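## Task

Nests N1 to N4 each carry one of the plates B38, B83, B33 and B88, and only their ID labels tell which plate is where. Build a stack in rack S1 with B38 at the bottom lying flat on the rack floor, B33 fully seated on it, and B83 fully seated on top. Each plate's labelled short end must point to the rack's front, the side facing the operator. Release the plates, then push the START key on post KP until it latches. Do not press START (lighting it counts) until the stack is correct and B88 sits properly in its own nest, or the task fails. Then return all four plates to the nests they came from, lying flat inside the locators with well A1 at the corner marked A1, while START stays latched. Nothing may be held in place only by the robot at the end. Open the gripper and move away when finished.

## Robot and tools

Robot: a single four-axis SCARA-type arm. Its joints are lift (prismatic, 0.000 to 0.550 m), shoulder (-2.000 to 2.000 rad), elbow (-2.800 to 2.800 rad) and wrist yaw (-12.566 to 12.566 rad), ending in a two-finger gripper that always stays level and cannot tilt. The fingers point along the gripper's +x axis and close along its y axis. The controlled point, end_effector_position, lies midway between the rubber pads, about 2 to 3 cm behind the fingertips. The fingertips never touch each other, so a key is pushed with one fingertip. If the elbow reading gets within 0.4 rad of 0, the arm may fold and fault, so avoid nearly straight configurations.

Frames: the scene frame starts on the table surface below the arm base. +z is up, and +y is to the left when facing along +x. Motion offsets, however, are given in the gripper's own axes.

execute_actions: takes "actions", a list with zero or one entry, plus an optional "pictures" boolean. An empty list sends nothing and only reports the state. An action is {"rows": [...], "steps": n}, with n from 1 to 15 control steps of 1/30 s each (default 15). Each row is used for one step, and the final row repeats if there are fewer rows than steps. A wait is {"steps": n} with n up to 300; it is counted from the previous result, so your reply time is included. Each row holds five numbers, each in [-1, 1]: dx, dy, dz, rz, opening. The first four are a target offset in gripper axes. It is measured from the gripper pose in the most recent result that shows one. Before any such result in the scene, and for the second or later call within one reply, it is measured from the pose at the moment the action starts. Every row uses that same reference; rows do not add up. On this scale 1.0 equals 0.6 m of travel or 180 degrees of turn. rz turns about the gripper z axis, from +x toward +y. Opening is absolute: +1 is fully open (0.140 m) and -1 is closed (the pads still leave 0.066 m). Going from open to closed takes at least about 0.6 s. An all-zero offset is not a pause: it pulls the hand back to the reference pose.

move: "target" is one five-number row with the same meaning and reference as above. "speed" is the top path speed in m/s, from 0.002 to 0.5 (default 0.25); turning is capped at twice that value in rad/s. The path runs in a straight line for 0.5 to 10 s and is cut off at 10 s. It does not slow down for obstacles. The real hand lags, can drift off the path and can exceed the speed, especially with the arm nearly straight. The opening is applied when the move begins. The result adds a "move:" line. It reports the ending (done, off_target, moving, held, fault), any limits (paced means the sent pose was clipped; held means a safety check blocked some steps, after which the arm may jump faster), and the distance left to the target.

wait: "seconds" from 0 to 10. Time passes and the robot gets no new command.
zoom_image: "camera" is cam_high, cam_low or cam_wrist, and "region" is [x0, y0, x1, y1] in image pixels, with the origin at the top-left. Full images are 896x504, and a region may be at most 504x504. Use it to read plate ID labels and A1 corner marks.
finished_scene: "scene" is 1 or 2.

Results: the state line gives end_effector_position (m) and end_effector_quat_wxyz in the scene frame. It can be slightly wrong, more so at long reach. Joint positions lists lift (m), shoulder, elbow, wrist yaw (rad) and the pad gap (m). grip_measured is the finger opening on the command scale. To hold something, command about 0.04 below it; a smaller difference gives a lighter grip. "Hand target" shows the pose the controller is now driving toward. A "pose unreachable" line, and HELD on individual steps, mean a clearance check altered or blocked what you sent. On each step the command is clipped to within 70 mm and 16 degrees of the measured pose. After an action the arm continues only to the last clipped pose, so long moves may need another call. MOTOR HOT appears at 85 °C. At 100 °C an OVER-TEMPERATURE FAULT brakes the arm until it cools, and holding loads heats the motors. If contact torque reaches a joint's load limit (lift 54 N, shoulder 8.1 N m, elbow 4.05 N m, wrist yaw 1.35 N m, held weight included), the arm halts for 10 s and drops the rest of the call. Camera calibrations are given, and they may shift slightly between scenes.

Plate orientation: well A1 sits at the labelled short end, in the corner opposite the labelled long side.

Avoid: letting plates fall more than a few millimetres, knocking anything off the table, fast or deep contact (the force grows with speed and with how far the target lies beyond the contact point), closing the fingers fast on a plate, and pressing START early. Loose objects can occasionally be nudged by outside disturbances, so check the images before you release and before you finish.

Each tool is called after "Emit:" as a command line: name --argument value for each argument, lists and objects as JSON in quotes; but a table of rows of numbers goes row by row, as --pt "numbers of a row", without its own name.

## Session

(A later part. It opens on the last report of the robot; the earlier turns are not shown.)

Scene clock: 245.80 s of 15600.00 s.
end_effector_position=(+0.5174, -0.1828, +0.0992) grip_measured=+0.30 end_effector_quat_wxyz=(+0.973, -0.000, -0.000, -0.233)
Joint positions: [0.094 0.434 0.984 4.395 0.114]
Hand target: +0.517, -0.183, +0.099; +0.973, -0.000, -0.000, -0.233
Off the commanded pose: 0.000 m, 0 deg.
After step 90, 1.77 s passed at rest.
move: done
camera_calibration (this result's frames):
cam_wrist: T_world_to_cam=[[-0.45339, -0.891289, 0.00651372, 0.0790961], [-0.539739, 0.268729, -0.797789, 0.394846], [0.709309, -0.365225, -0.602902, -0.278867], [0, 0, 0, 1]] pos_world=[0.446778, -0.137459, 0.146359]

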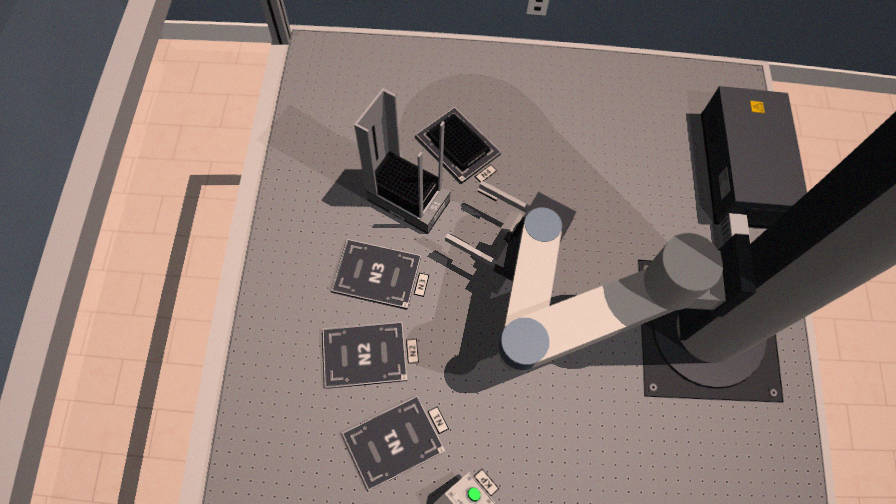

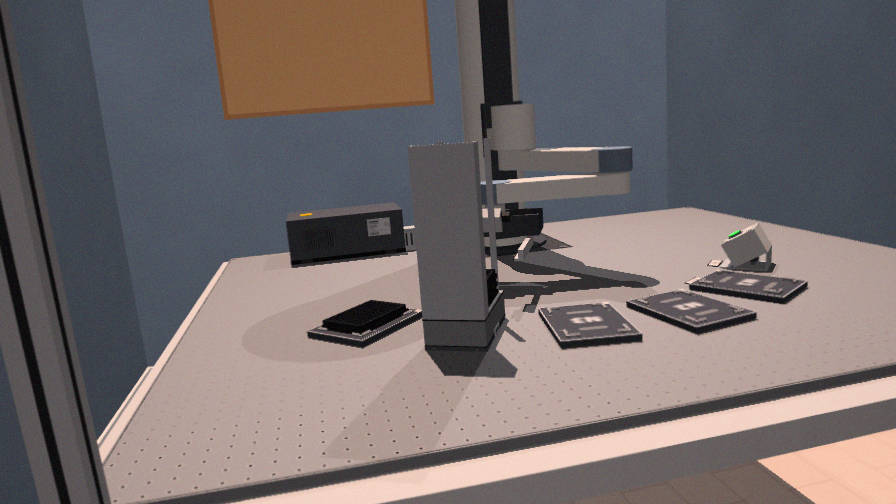

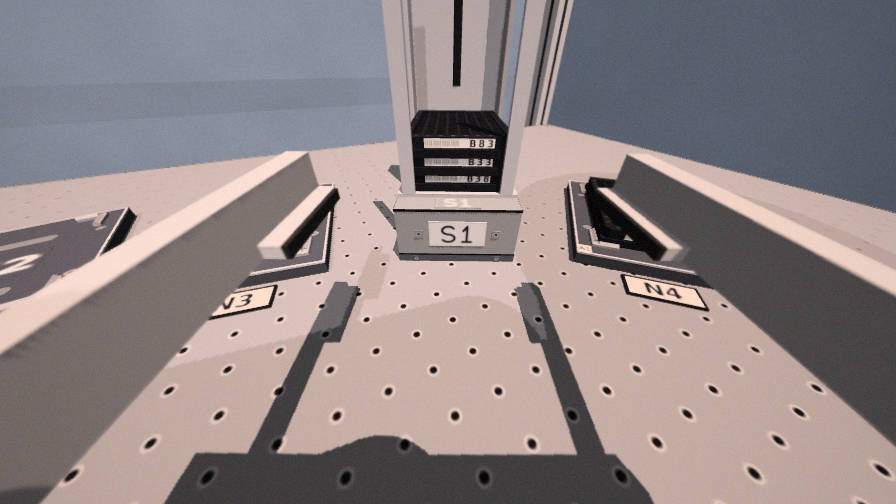

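Emit:
move --target '[0.2692,0,0,0,0.3]' --speed 0.2

Emit:
move --target '[0,0,0,0,-0.62]'

Emit:
move --target '[0,0,0.4015,0,-0.62]' --speed 0.15

Emit:
move --target '[-0.0734,0.3034,0,0.1,-0.62]'

Emit:
move --target '[0,0,-0.47,0,-0.62]'

Scene clock: 251.57 s of 15600.00 s.
end_effector_position=(+0.6615, -0.2559, +0.0992) grip_measured=+0.30 end_effector_quat_wxyz=(+0.973, -0.000, -0.000, -0.233)
Joint positions: [0.094 0.116 1.81  3.888 0.114]
Hand target: +0.662, -0.256, +0.099; +0.973, -0.000, -0.000, -0.233
Off the commanded pose: 0.000 m, 0 deg.
After step 90, 1.57 s passed at rest.
move: done
camera_calibration (this result's frames):
cam_wrist: T_world_to_cam=[[-0.453246, -0.891362, 0.00651372, 0.0791922], [-0.539782, 0.268642, -0.797789, 0.492242], [0.709368, -0.365111, -0.602902, -0.407725], [0, 0, 0, 1]] pos_world=[0.590824, -0.210513, 0.146371]

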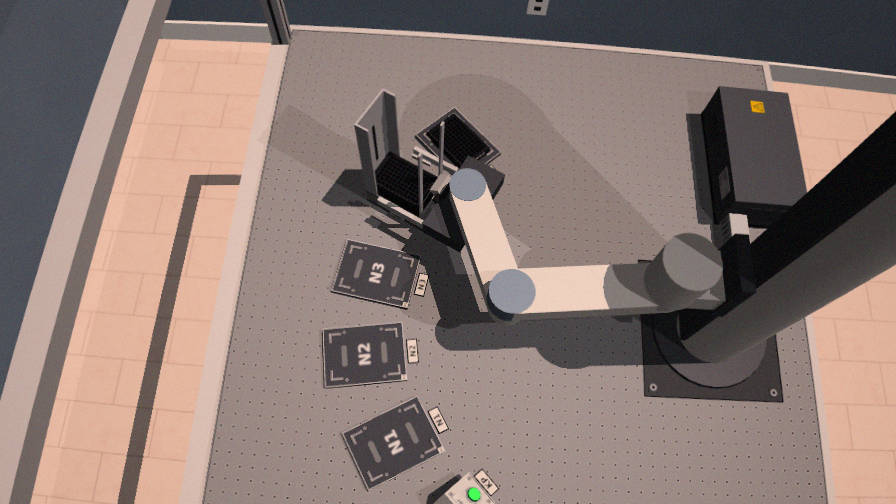

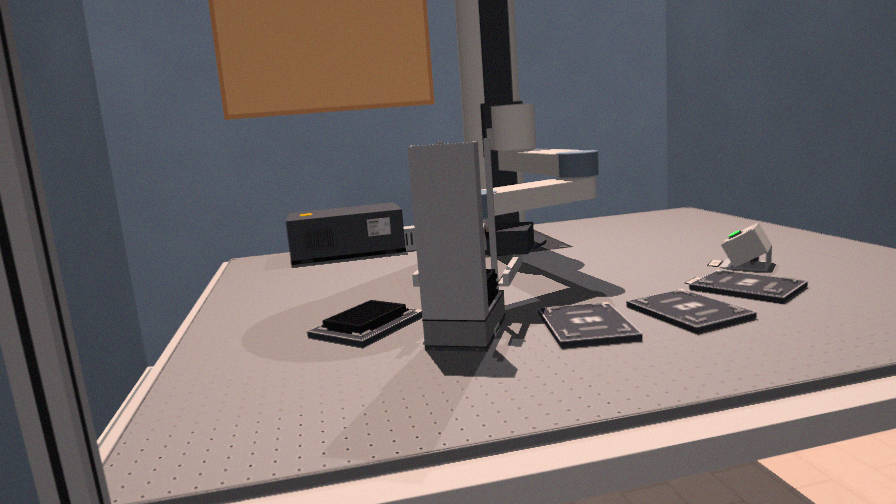

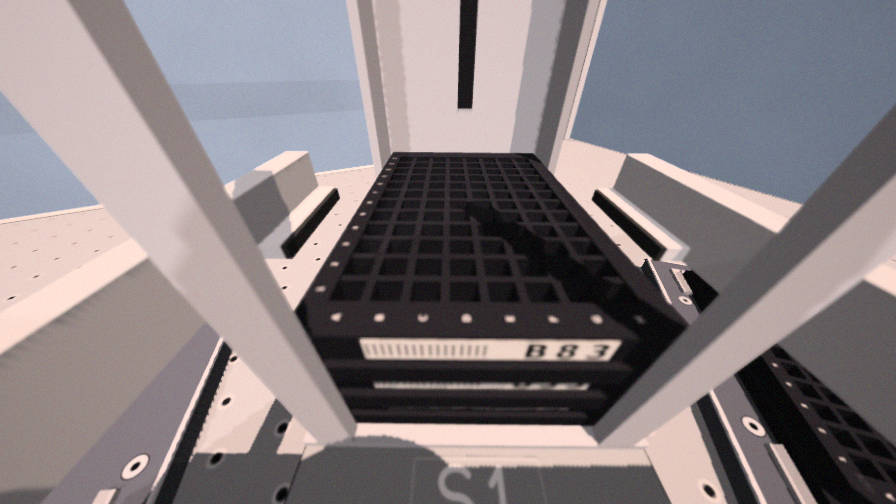

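Scene clock: 252.07 s of 15600.00 s.
end_effector_position=(+0.6615, -0.2559, +0.0992) grip_measured=-0.57 end_effector_quat_wxyz=(+0.973, -0.000, -0.000, -0.233)
Joint positions: [0.094 0.116 1.81  3.887 0.082]
Hand target: +0.661, -0.256, +0.099; +0.973, -0.000, -0.000, -0.233
Off the commanded pose: 0.000 m, 0 deg.
move: done
camera_calibration (this result's frames):
cam_wrist: T_world_to_cam=[[-0.453349, -0.89131, 0.00651372, 0.0792631], [-0.539751, 0.268704, -0.797789, 0.492242], [0.709326, -0.365192, -0.602902, -0.407725], [0, 0, 0, 1]] pos_world=[0.590832, -0.210518, 0.146371]

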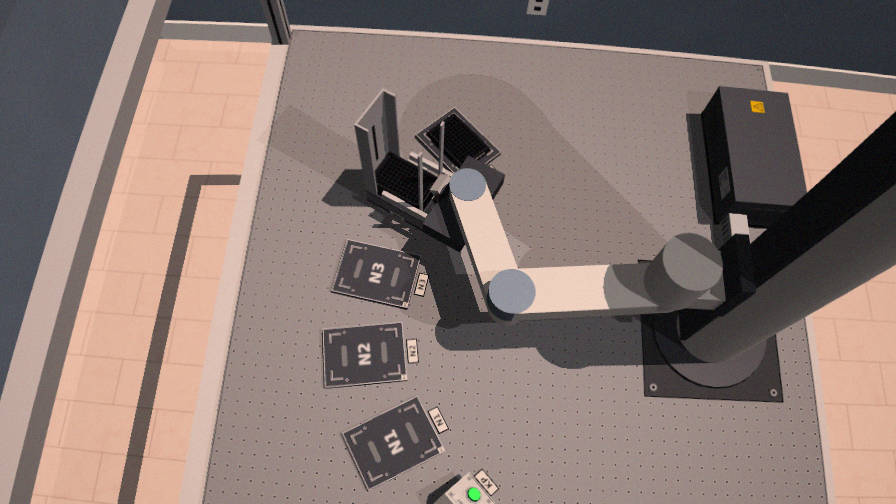

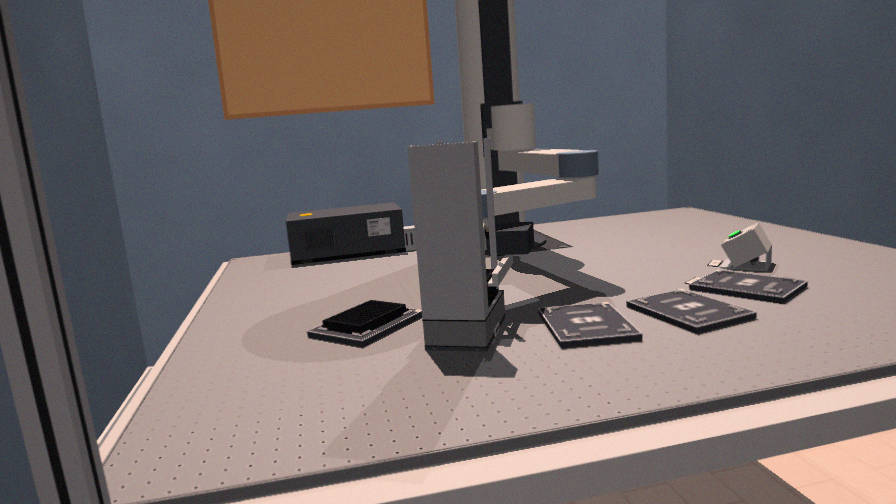

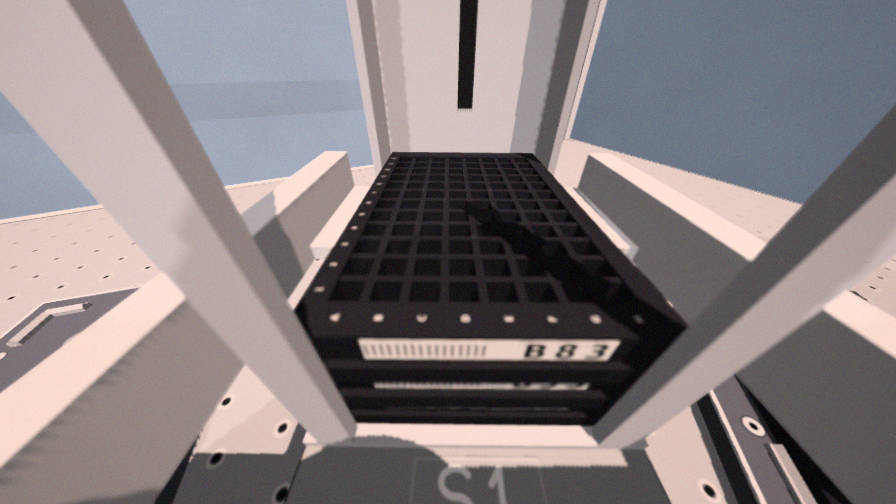

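Scene clock: 254.00 s of 15600.00 s.
end_effector_position=(+0.6615, -0.2559, +0.3401) grip_measured=-0.57 end_effector_quat_wxyz=(+0.973, -0.000, -0.000, -0.233)
Joint positions: [0.335 0.116 1.81  3.887 0.082]
Hand target: +0.662, -0.256, +0.340; +0.973, -0.000, -0.000, -0.233
Off the commanded pose: 0.000 m, 0 deg.
move: done
camera_calibration (this result's frames):
cam_wrist: T_world_to_cam=[[-0.453417, -0.891275, 0.00651372, 0.0777417], [-0.53973, 0.268746, -0.797789, 0.684475], [0.709298, -0.365247, -0.602902, -0.262456], [0, 0, 0, 1]] pos_world=[0.590841, -0.210522, 0.387325]

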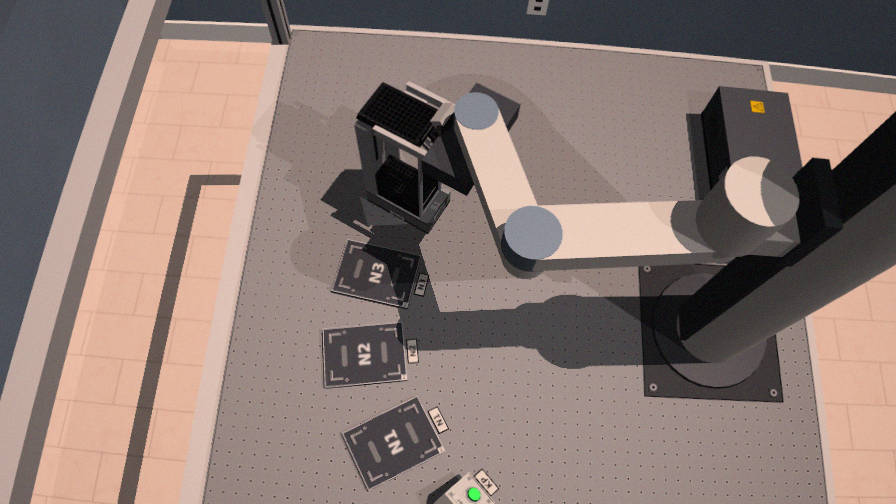

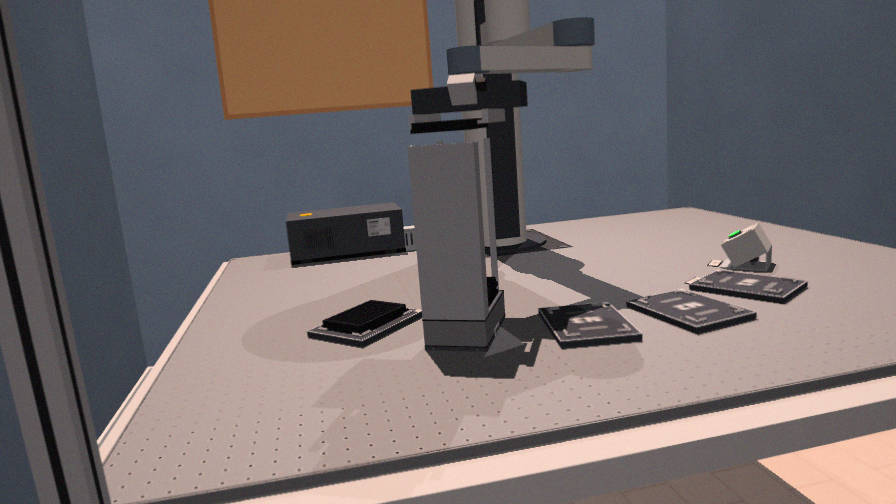

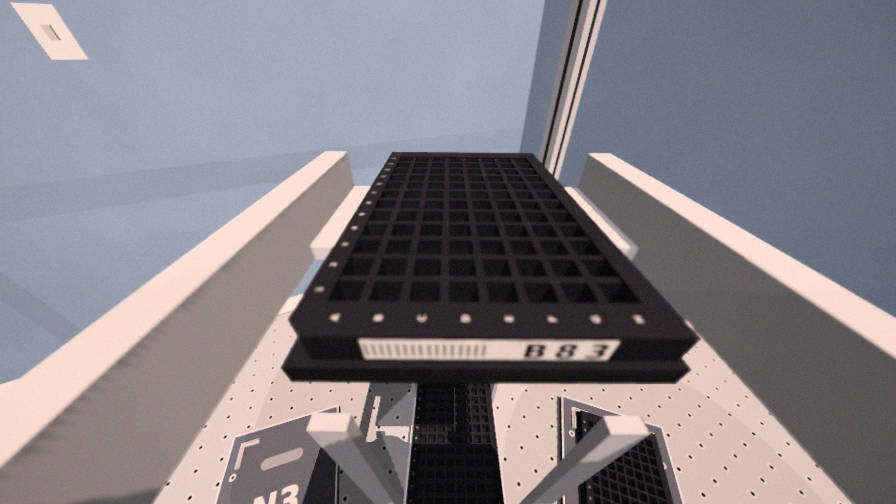

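Scene clock: 255.10 s of 15600.00 s.
end_effector_position=(+0.7046, -0.0734, +0.3401) grip_measured=-0.57 end_effector_quat_wxyz=(+0.997, -0.000, -0.000, -0.077)
Joint positions: [0.335 0.514 1.719 3.896 0.082]
Hand target: +0.705, -0.074, +0.340; +0.997, -0.000, -0.000, -0.078
Off the commanded pose: 0.000 m, 0 deg.
move: done
camera_calibration (this result's frames):
cam_wrist: T_world_to_cam=[[-0.155212, -0.98786, 0.00651372, 0.0427257], [-0.596414, 0.0884479, -0.797789, 0.685405], [0.787527, -0.127711, -0.602902, -0.264065], [0, 0, 0, 1]] pos_world=[0.623376, -0.0521398, 0.387325]

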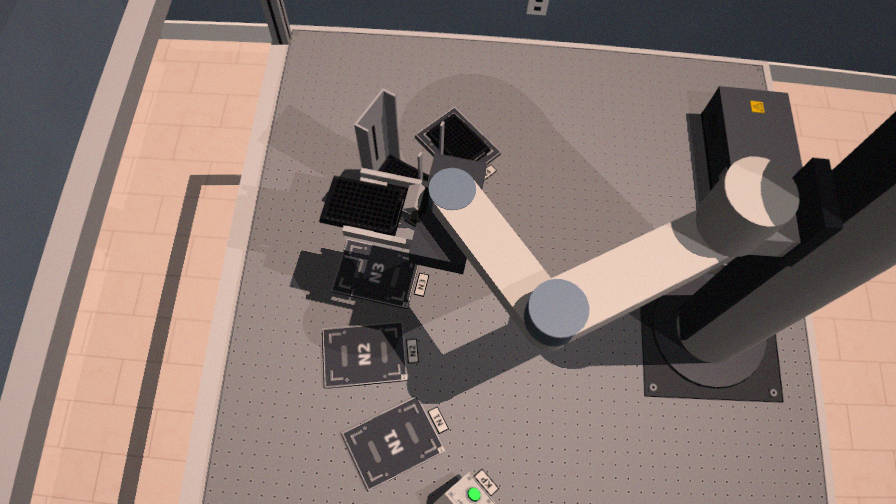

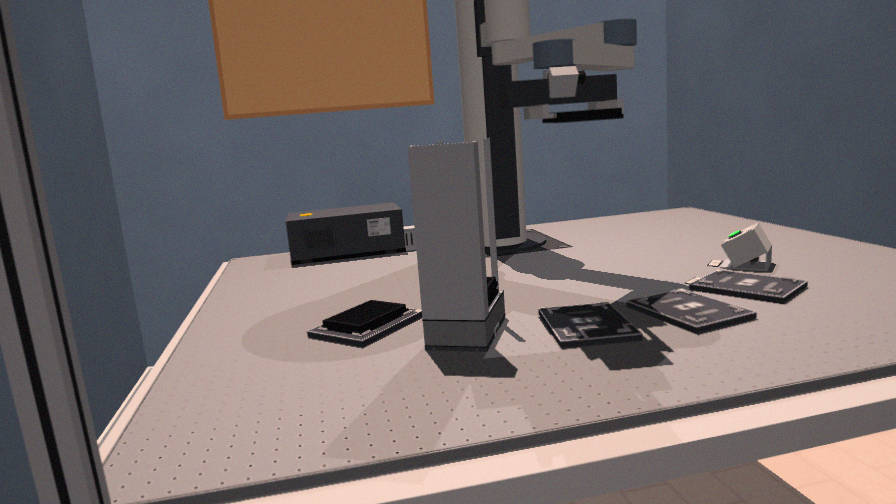

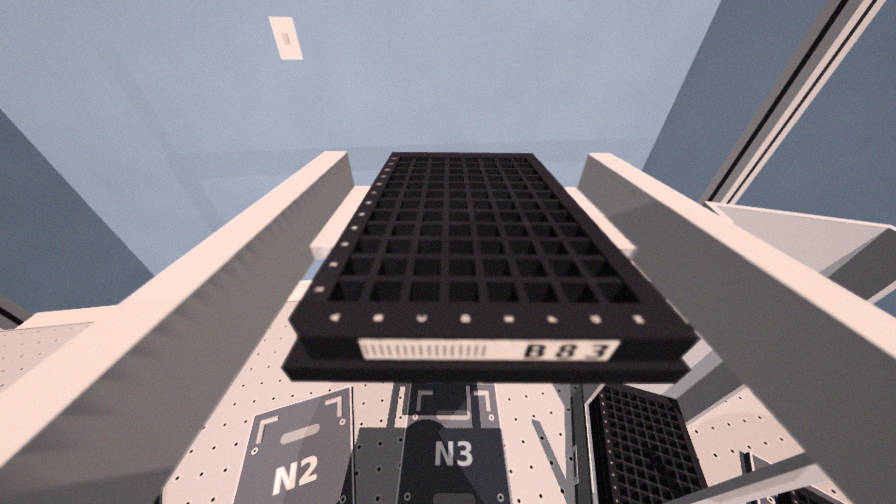

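Scene clock: 256.63 s of 15600.00 s.
end_effector_position=(+0.7046, -0.0734, +0.0580) grip_measured=-0.57 end_effector_quat_wxyz=(+0.997, -0.000, -0.000, -0.077)
Joint positions: [0.053 0.514 1.719 3.896 0.082]
Hand target: +0.705, -0.073, +0.058; +0.997, -0.000, -0.000, -0.077
Off the commanded pose: 0.000 m, 0 deg.
move: done
camera_calibration (this result's frames):
cam_wrist: T_world_to_cam=[[-0.155234, -0.987856, 0.00651372, 0.0445742], [-0.596412, 0.0884612, -0.797789, 0.460362], [0.787524, -0.127729, -0.602902, -0.434127], [0, 0, 0, 1]] pos_world=[0.623371, -0.0521417, 0.105245]

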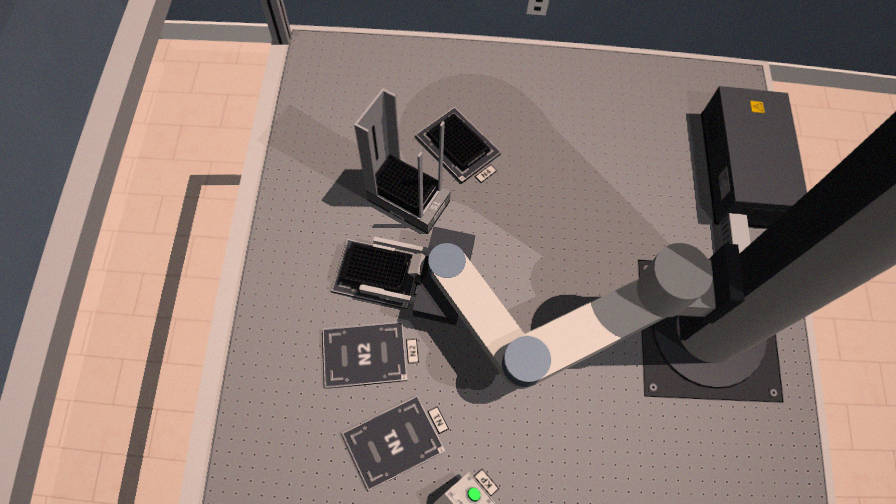

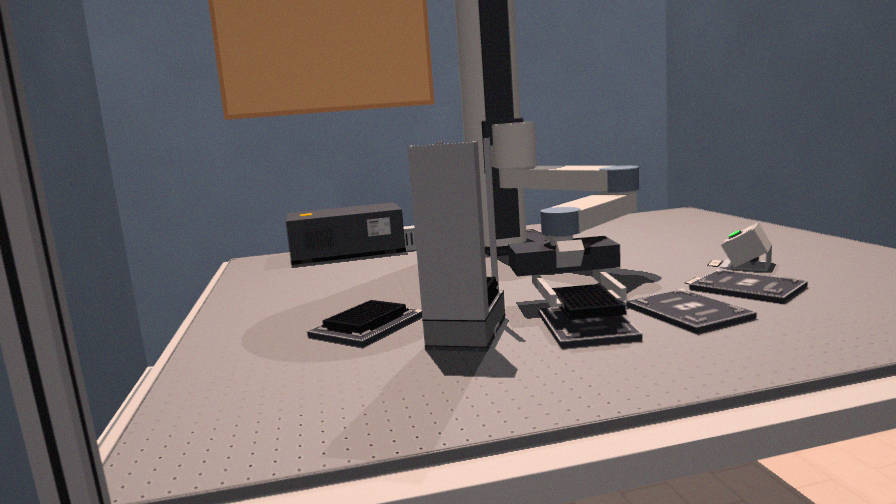

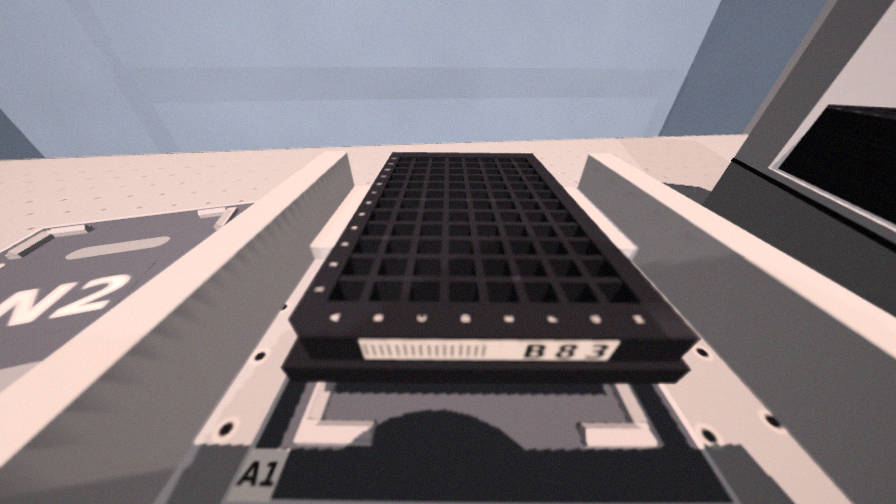

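Emit:
move --target '[0,-0.0006,-0.0387,0,-0.62]' --speed 0.025

Emit:
move --target '[0,0,0,0,0]'

Emit:
move --target '[0,0,0.0862,0,0]' --speed 0.15

Emit:
move --target '[-0.3333,0,0,0,0]'

Emit:
move --target '[0.0533,-0.228,0,-0.1001,0.3]'

Scene clock: 265.77 s of 15600.00 s.
end_effector_position=(+0.7046, -0.0737, +0.0347) grip_measured=-0.57 end_effector_quat_wxyz=(+0.997, -0.000, -0.000, -0.077)
Joint positions: [0.03  0.513 1.719 3.897 0.082]
Hand target: +0.705, -0.074, +0.035; +0.997, -0.000, -0.000, -0.077
Off the commanded pose: 0.000 m, 0 deg.
After step 90, 4.97 s passed at rest.
move: done
camera_calibration (this result's frames):
cam_wrist: T_world_to_cam=[[-0.155464, -0.98782, 0.00651372, 0.0445447], [-0.596392, 0.0886002, -0.797789, 0.44177], [0.787495, -0.127912, -0.602902, -0.448161], [0, 0, 0, 1]] pos_world=[0.623318, -0.0524641, 0.0819515]

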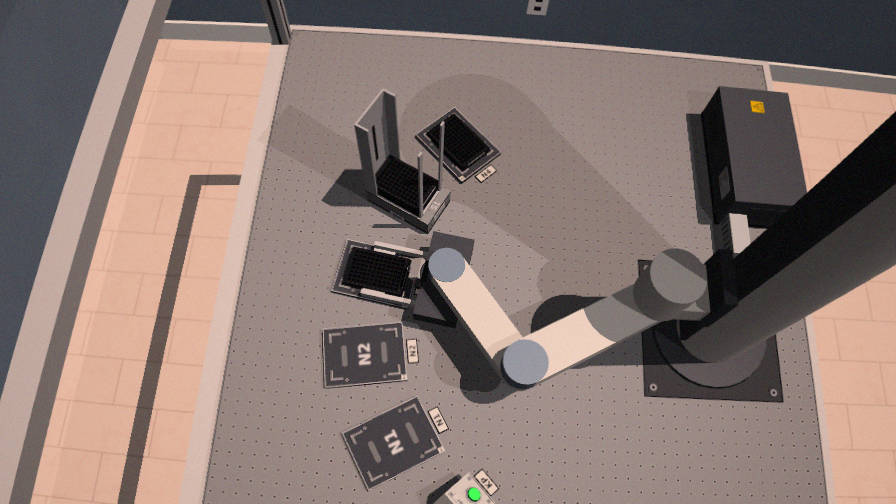

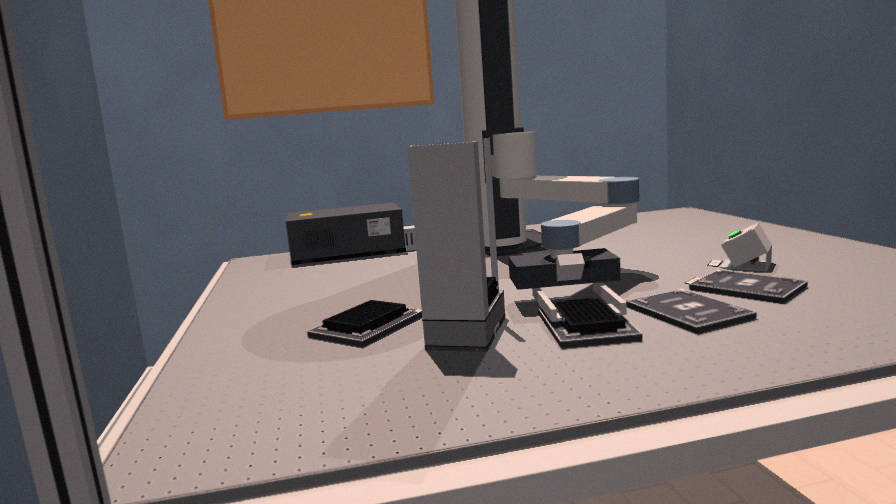

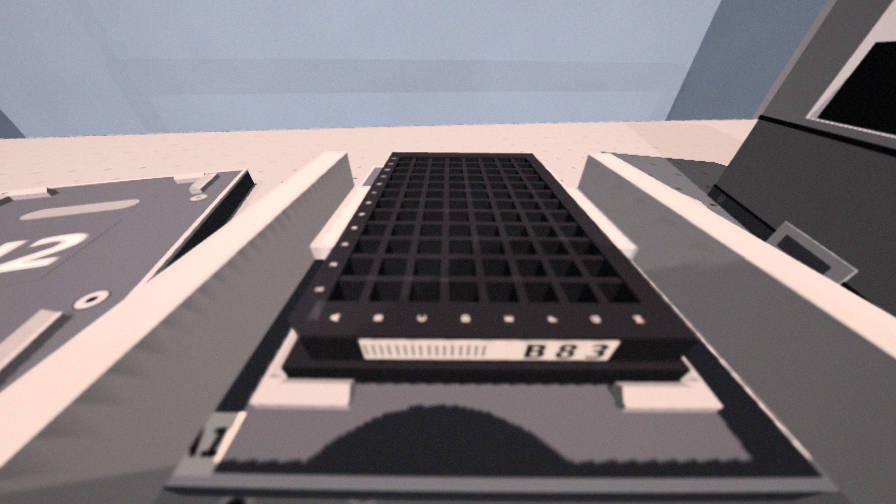

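Scene clock: 266.27 s of 15600.00 s.
end_effector_position=(+0.7046, -0.0737, +0.0347) grip_measured=+0.00 end_effector_quat_wxyz=(+0.997, -0.000, -0.000, -0.077)
Joint positions: [0.03  0.513 1.719 3.897 0.103]
Hand target: +0.705, -0.074, +0.035; +0.997, -0.000, -0.000, -0.077
Off the commanded pose: 0.000 m, 0 deg.
move: done
camera_calibration (this result's frames):
cam_wrist: T_world_to_cam=[[-0.155448, -0.987823, 0.00651372, 0.044536], [-0.596393, 0.0885906, -0.797789, 0.44177], [0.787497, -0.1279, -0.602902, -0.448162], [0, 0, 0, 1]] pos_world=[0.623318, -0.0524628, 0.0819515]

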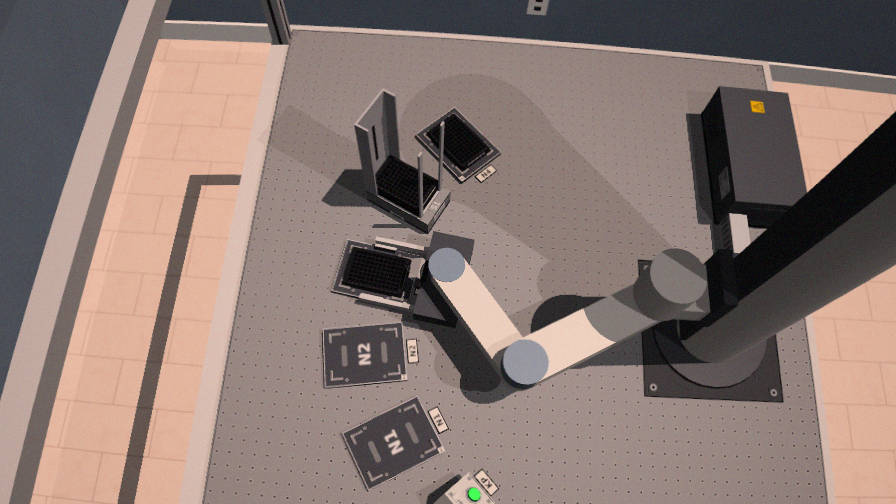

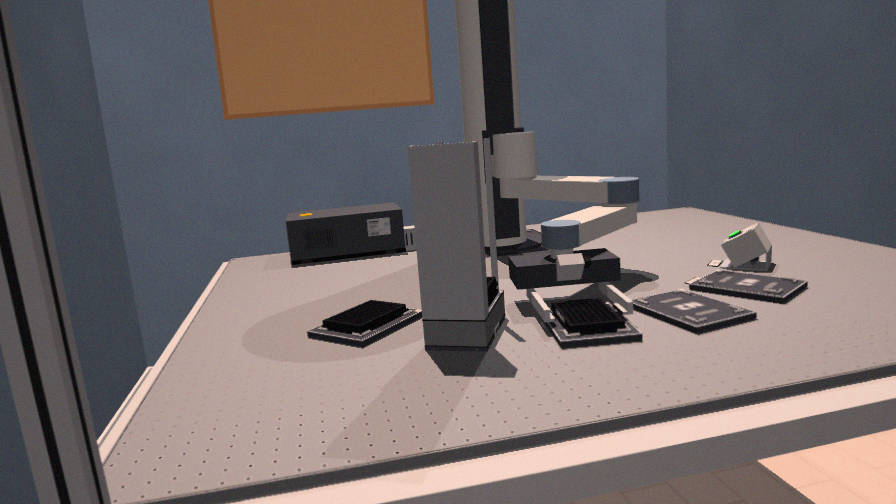

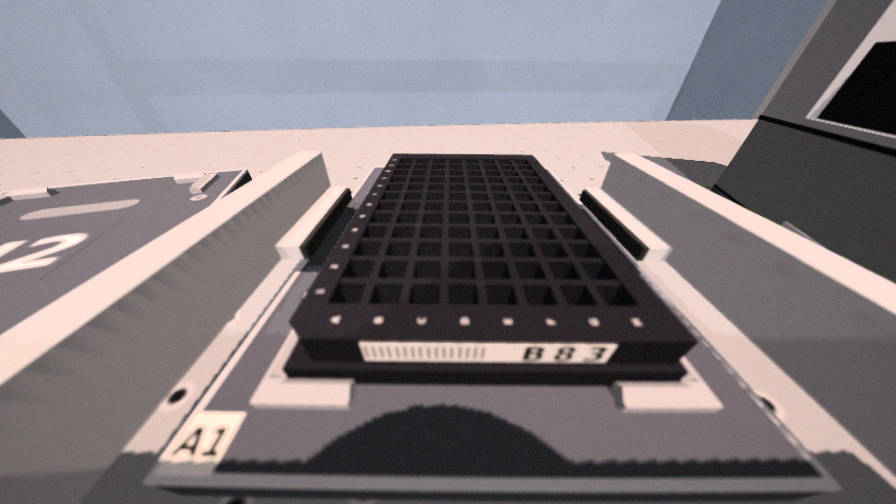

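Scene clock: 267.00 s of 15600.00 s.
end_effector_position=(+0.7046, -0.0737, +0.0865) grip_measured=+0.00 end_effector_quat_wxyz=(+0.997, -0.000, -0.000, -0.077)
Joint positions: [0.082 0.513 1.719 3.897 0.103]
Hand target: +0.705, -0.074, +0.086; +0.997, -0.000, -0.000, -0.077
Off the commanded pose: 0.000 m, 0 deg.
move: done
camera_calibration (this result's frames):
cam_wrist: T_world_to_cam=[[-0.155414, -0.987828, 0.00651372, 0.0441847], [-0.596396, 0.0885696, -0.797789, 0.483089], [0.787501, -0.127872, -0.602902, -0.416945], [0, 0, 0, 1]] pos_world=[0.623324, -0.0524556, 0.133739]

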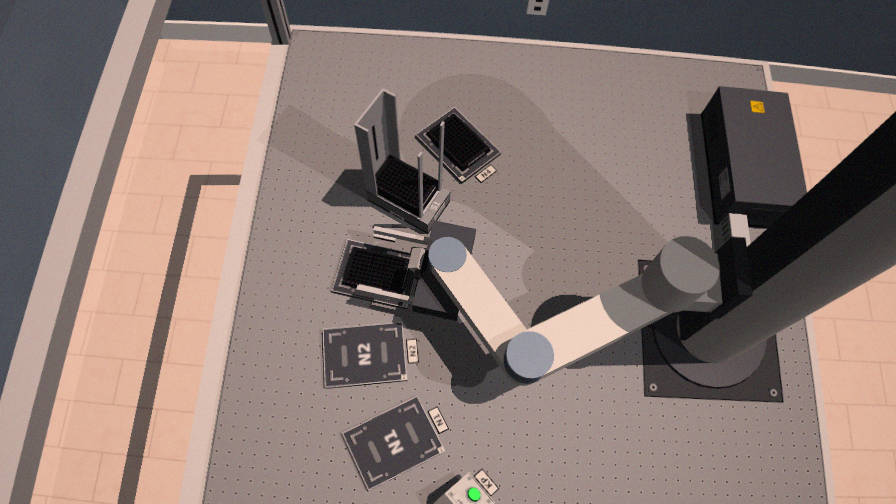

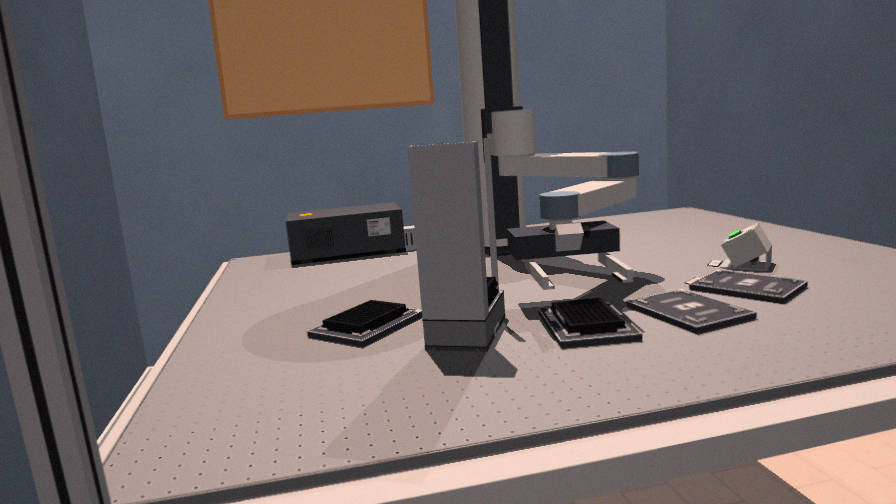

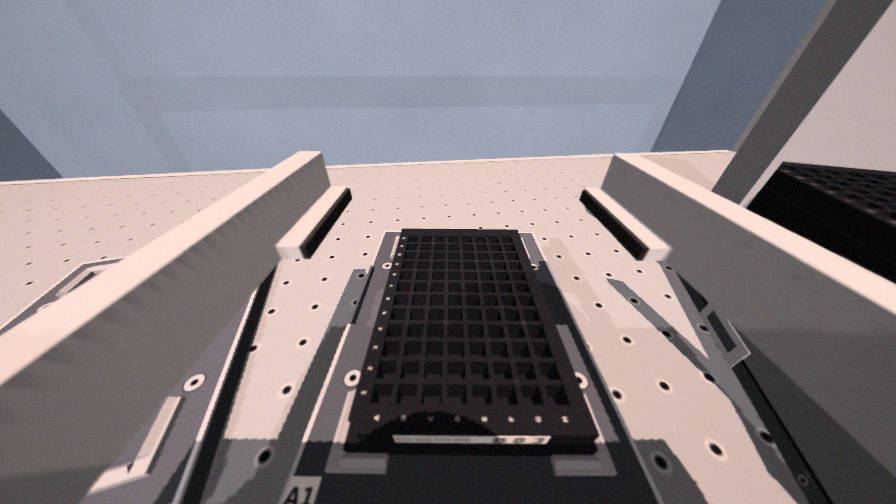

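Scene clock: 268.17 s of 15600.00 s.
end_effector_position=(+0.5069, -0.0429, +0.0865) grip_measured=+0.00 end_effector_quat_wxyz=(+0.997, -0.000, -0.000, -0.078)
Joint positions: [0.082 0.893 0.753 4.482 0.103]
Hand target: +0.507, -0.043, +0.087; +0.997, -0.000, -0.000, -0.077
Off the commanded pose: 0.000 m, 0 deg.
move: done
camera_calibration (this result's frames):
cam_wrist: T_world_to_cam=[[-0.155585, -0.987801, 0.00651372, 0.0439979], [-0.596381, 0.0886729, -0.797789, 0.36249], [0.787479, -0.128008, -0.602902, -0.257387], [0, 0, 0, 1]] pos_world=[0.425714, -0.0216295, 0.133725]

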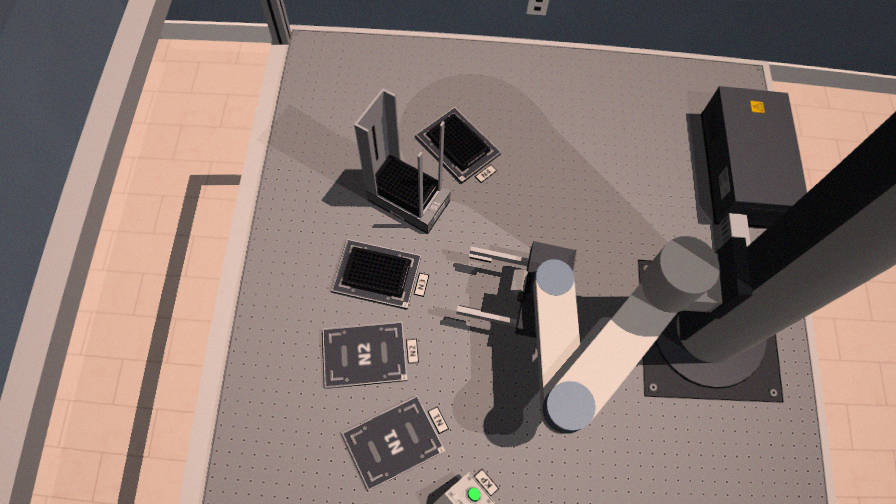

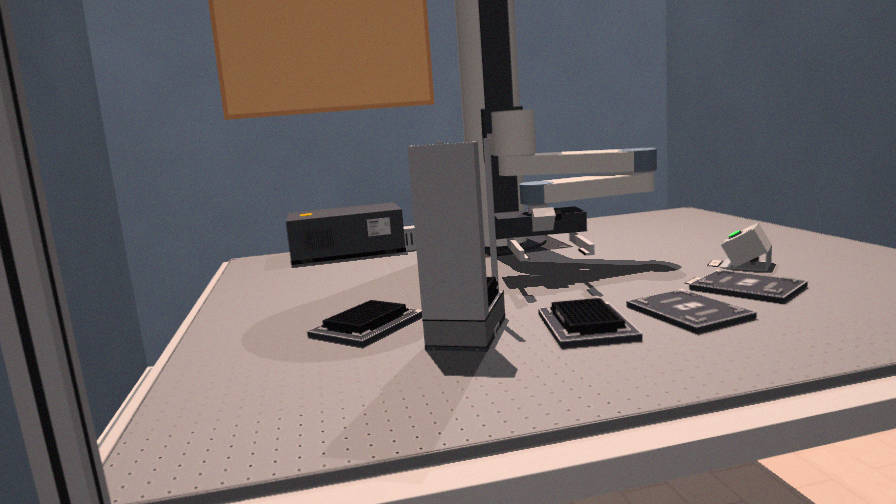

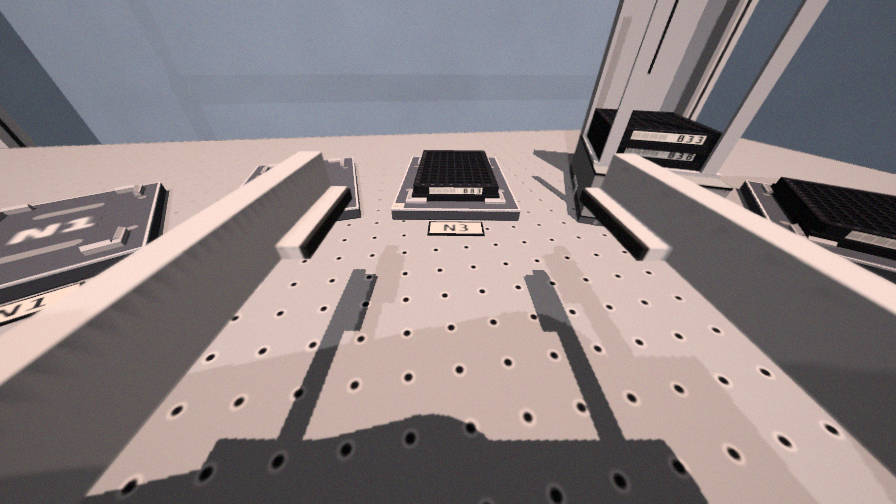

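Scene clock: 269.20 s of 15600.00 s.
end_effector_position=(+0.5174, -0.1831, +0.0865) grip_measured=+0.30 end_effector_quat_wxyz=(+0.973, -0.000, -0.000, -0.233)
Joint positions: [0.082 0.433 0.985 4.396 0.114]
Hand target: +0.517, -0.183, +0.087; +0.973, -0.000, -0.000, -0.233
Off the commanded pose: 0.000 m, 0 deg.
move: done
camera_calibration (this result's frames):
cam_wrist: T_world_to_cam=[[-0.453421, -0.891272, 0.00651372, 0.0789737], [-0.539729, 0.268748, -0.797789, 0.384821], [0.709297, -0.36525, -0.602902, -0.286559], [0, 0, 0, 1]] pos_world=[0.446763, -0.137699, 0.133725]

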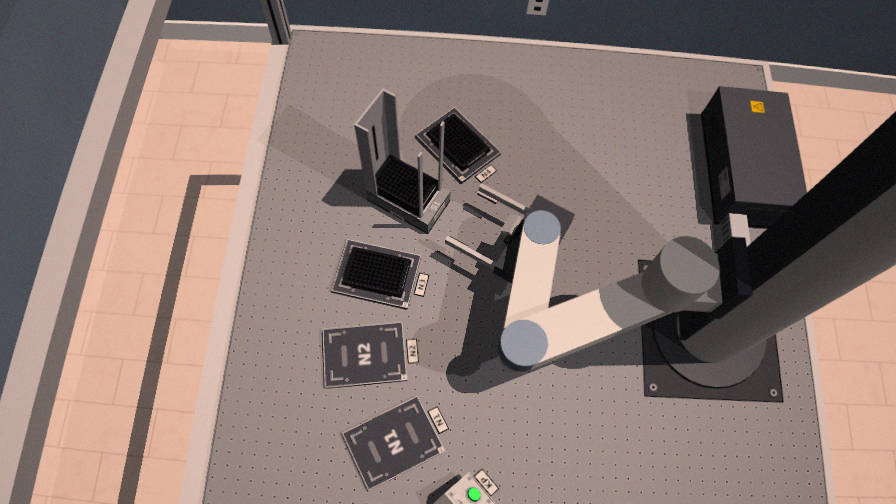

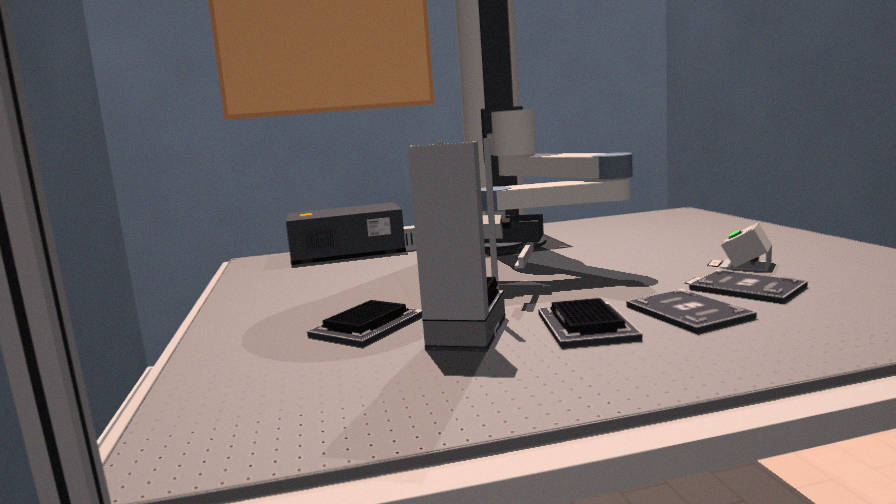

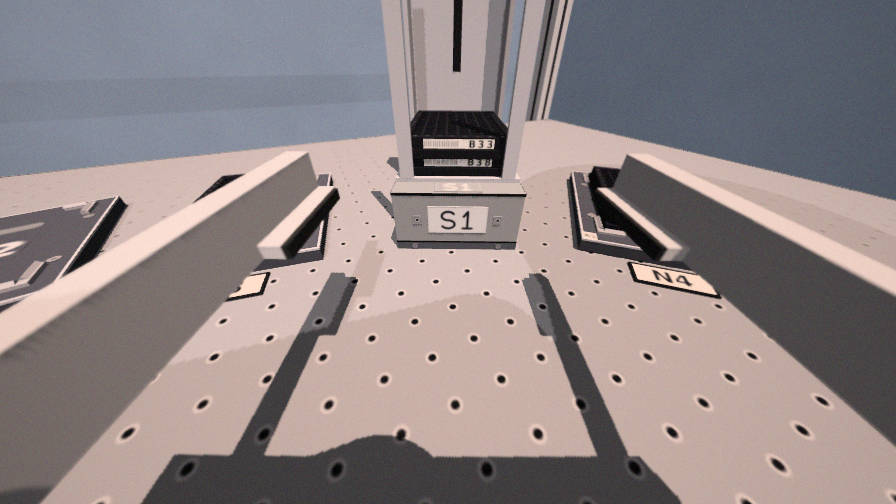

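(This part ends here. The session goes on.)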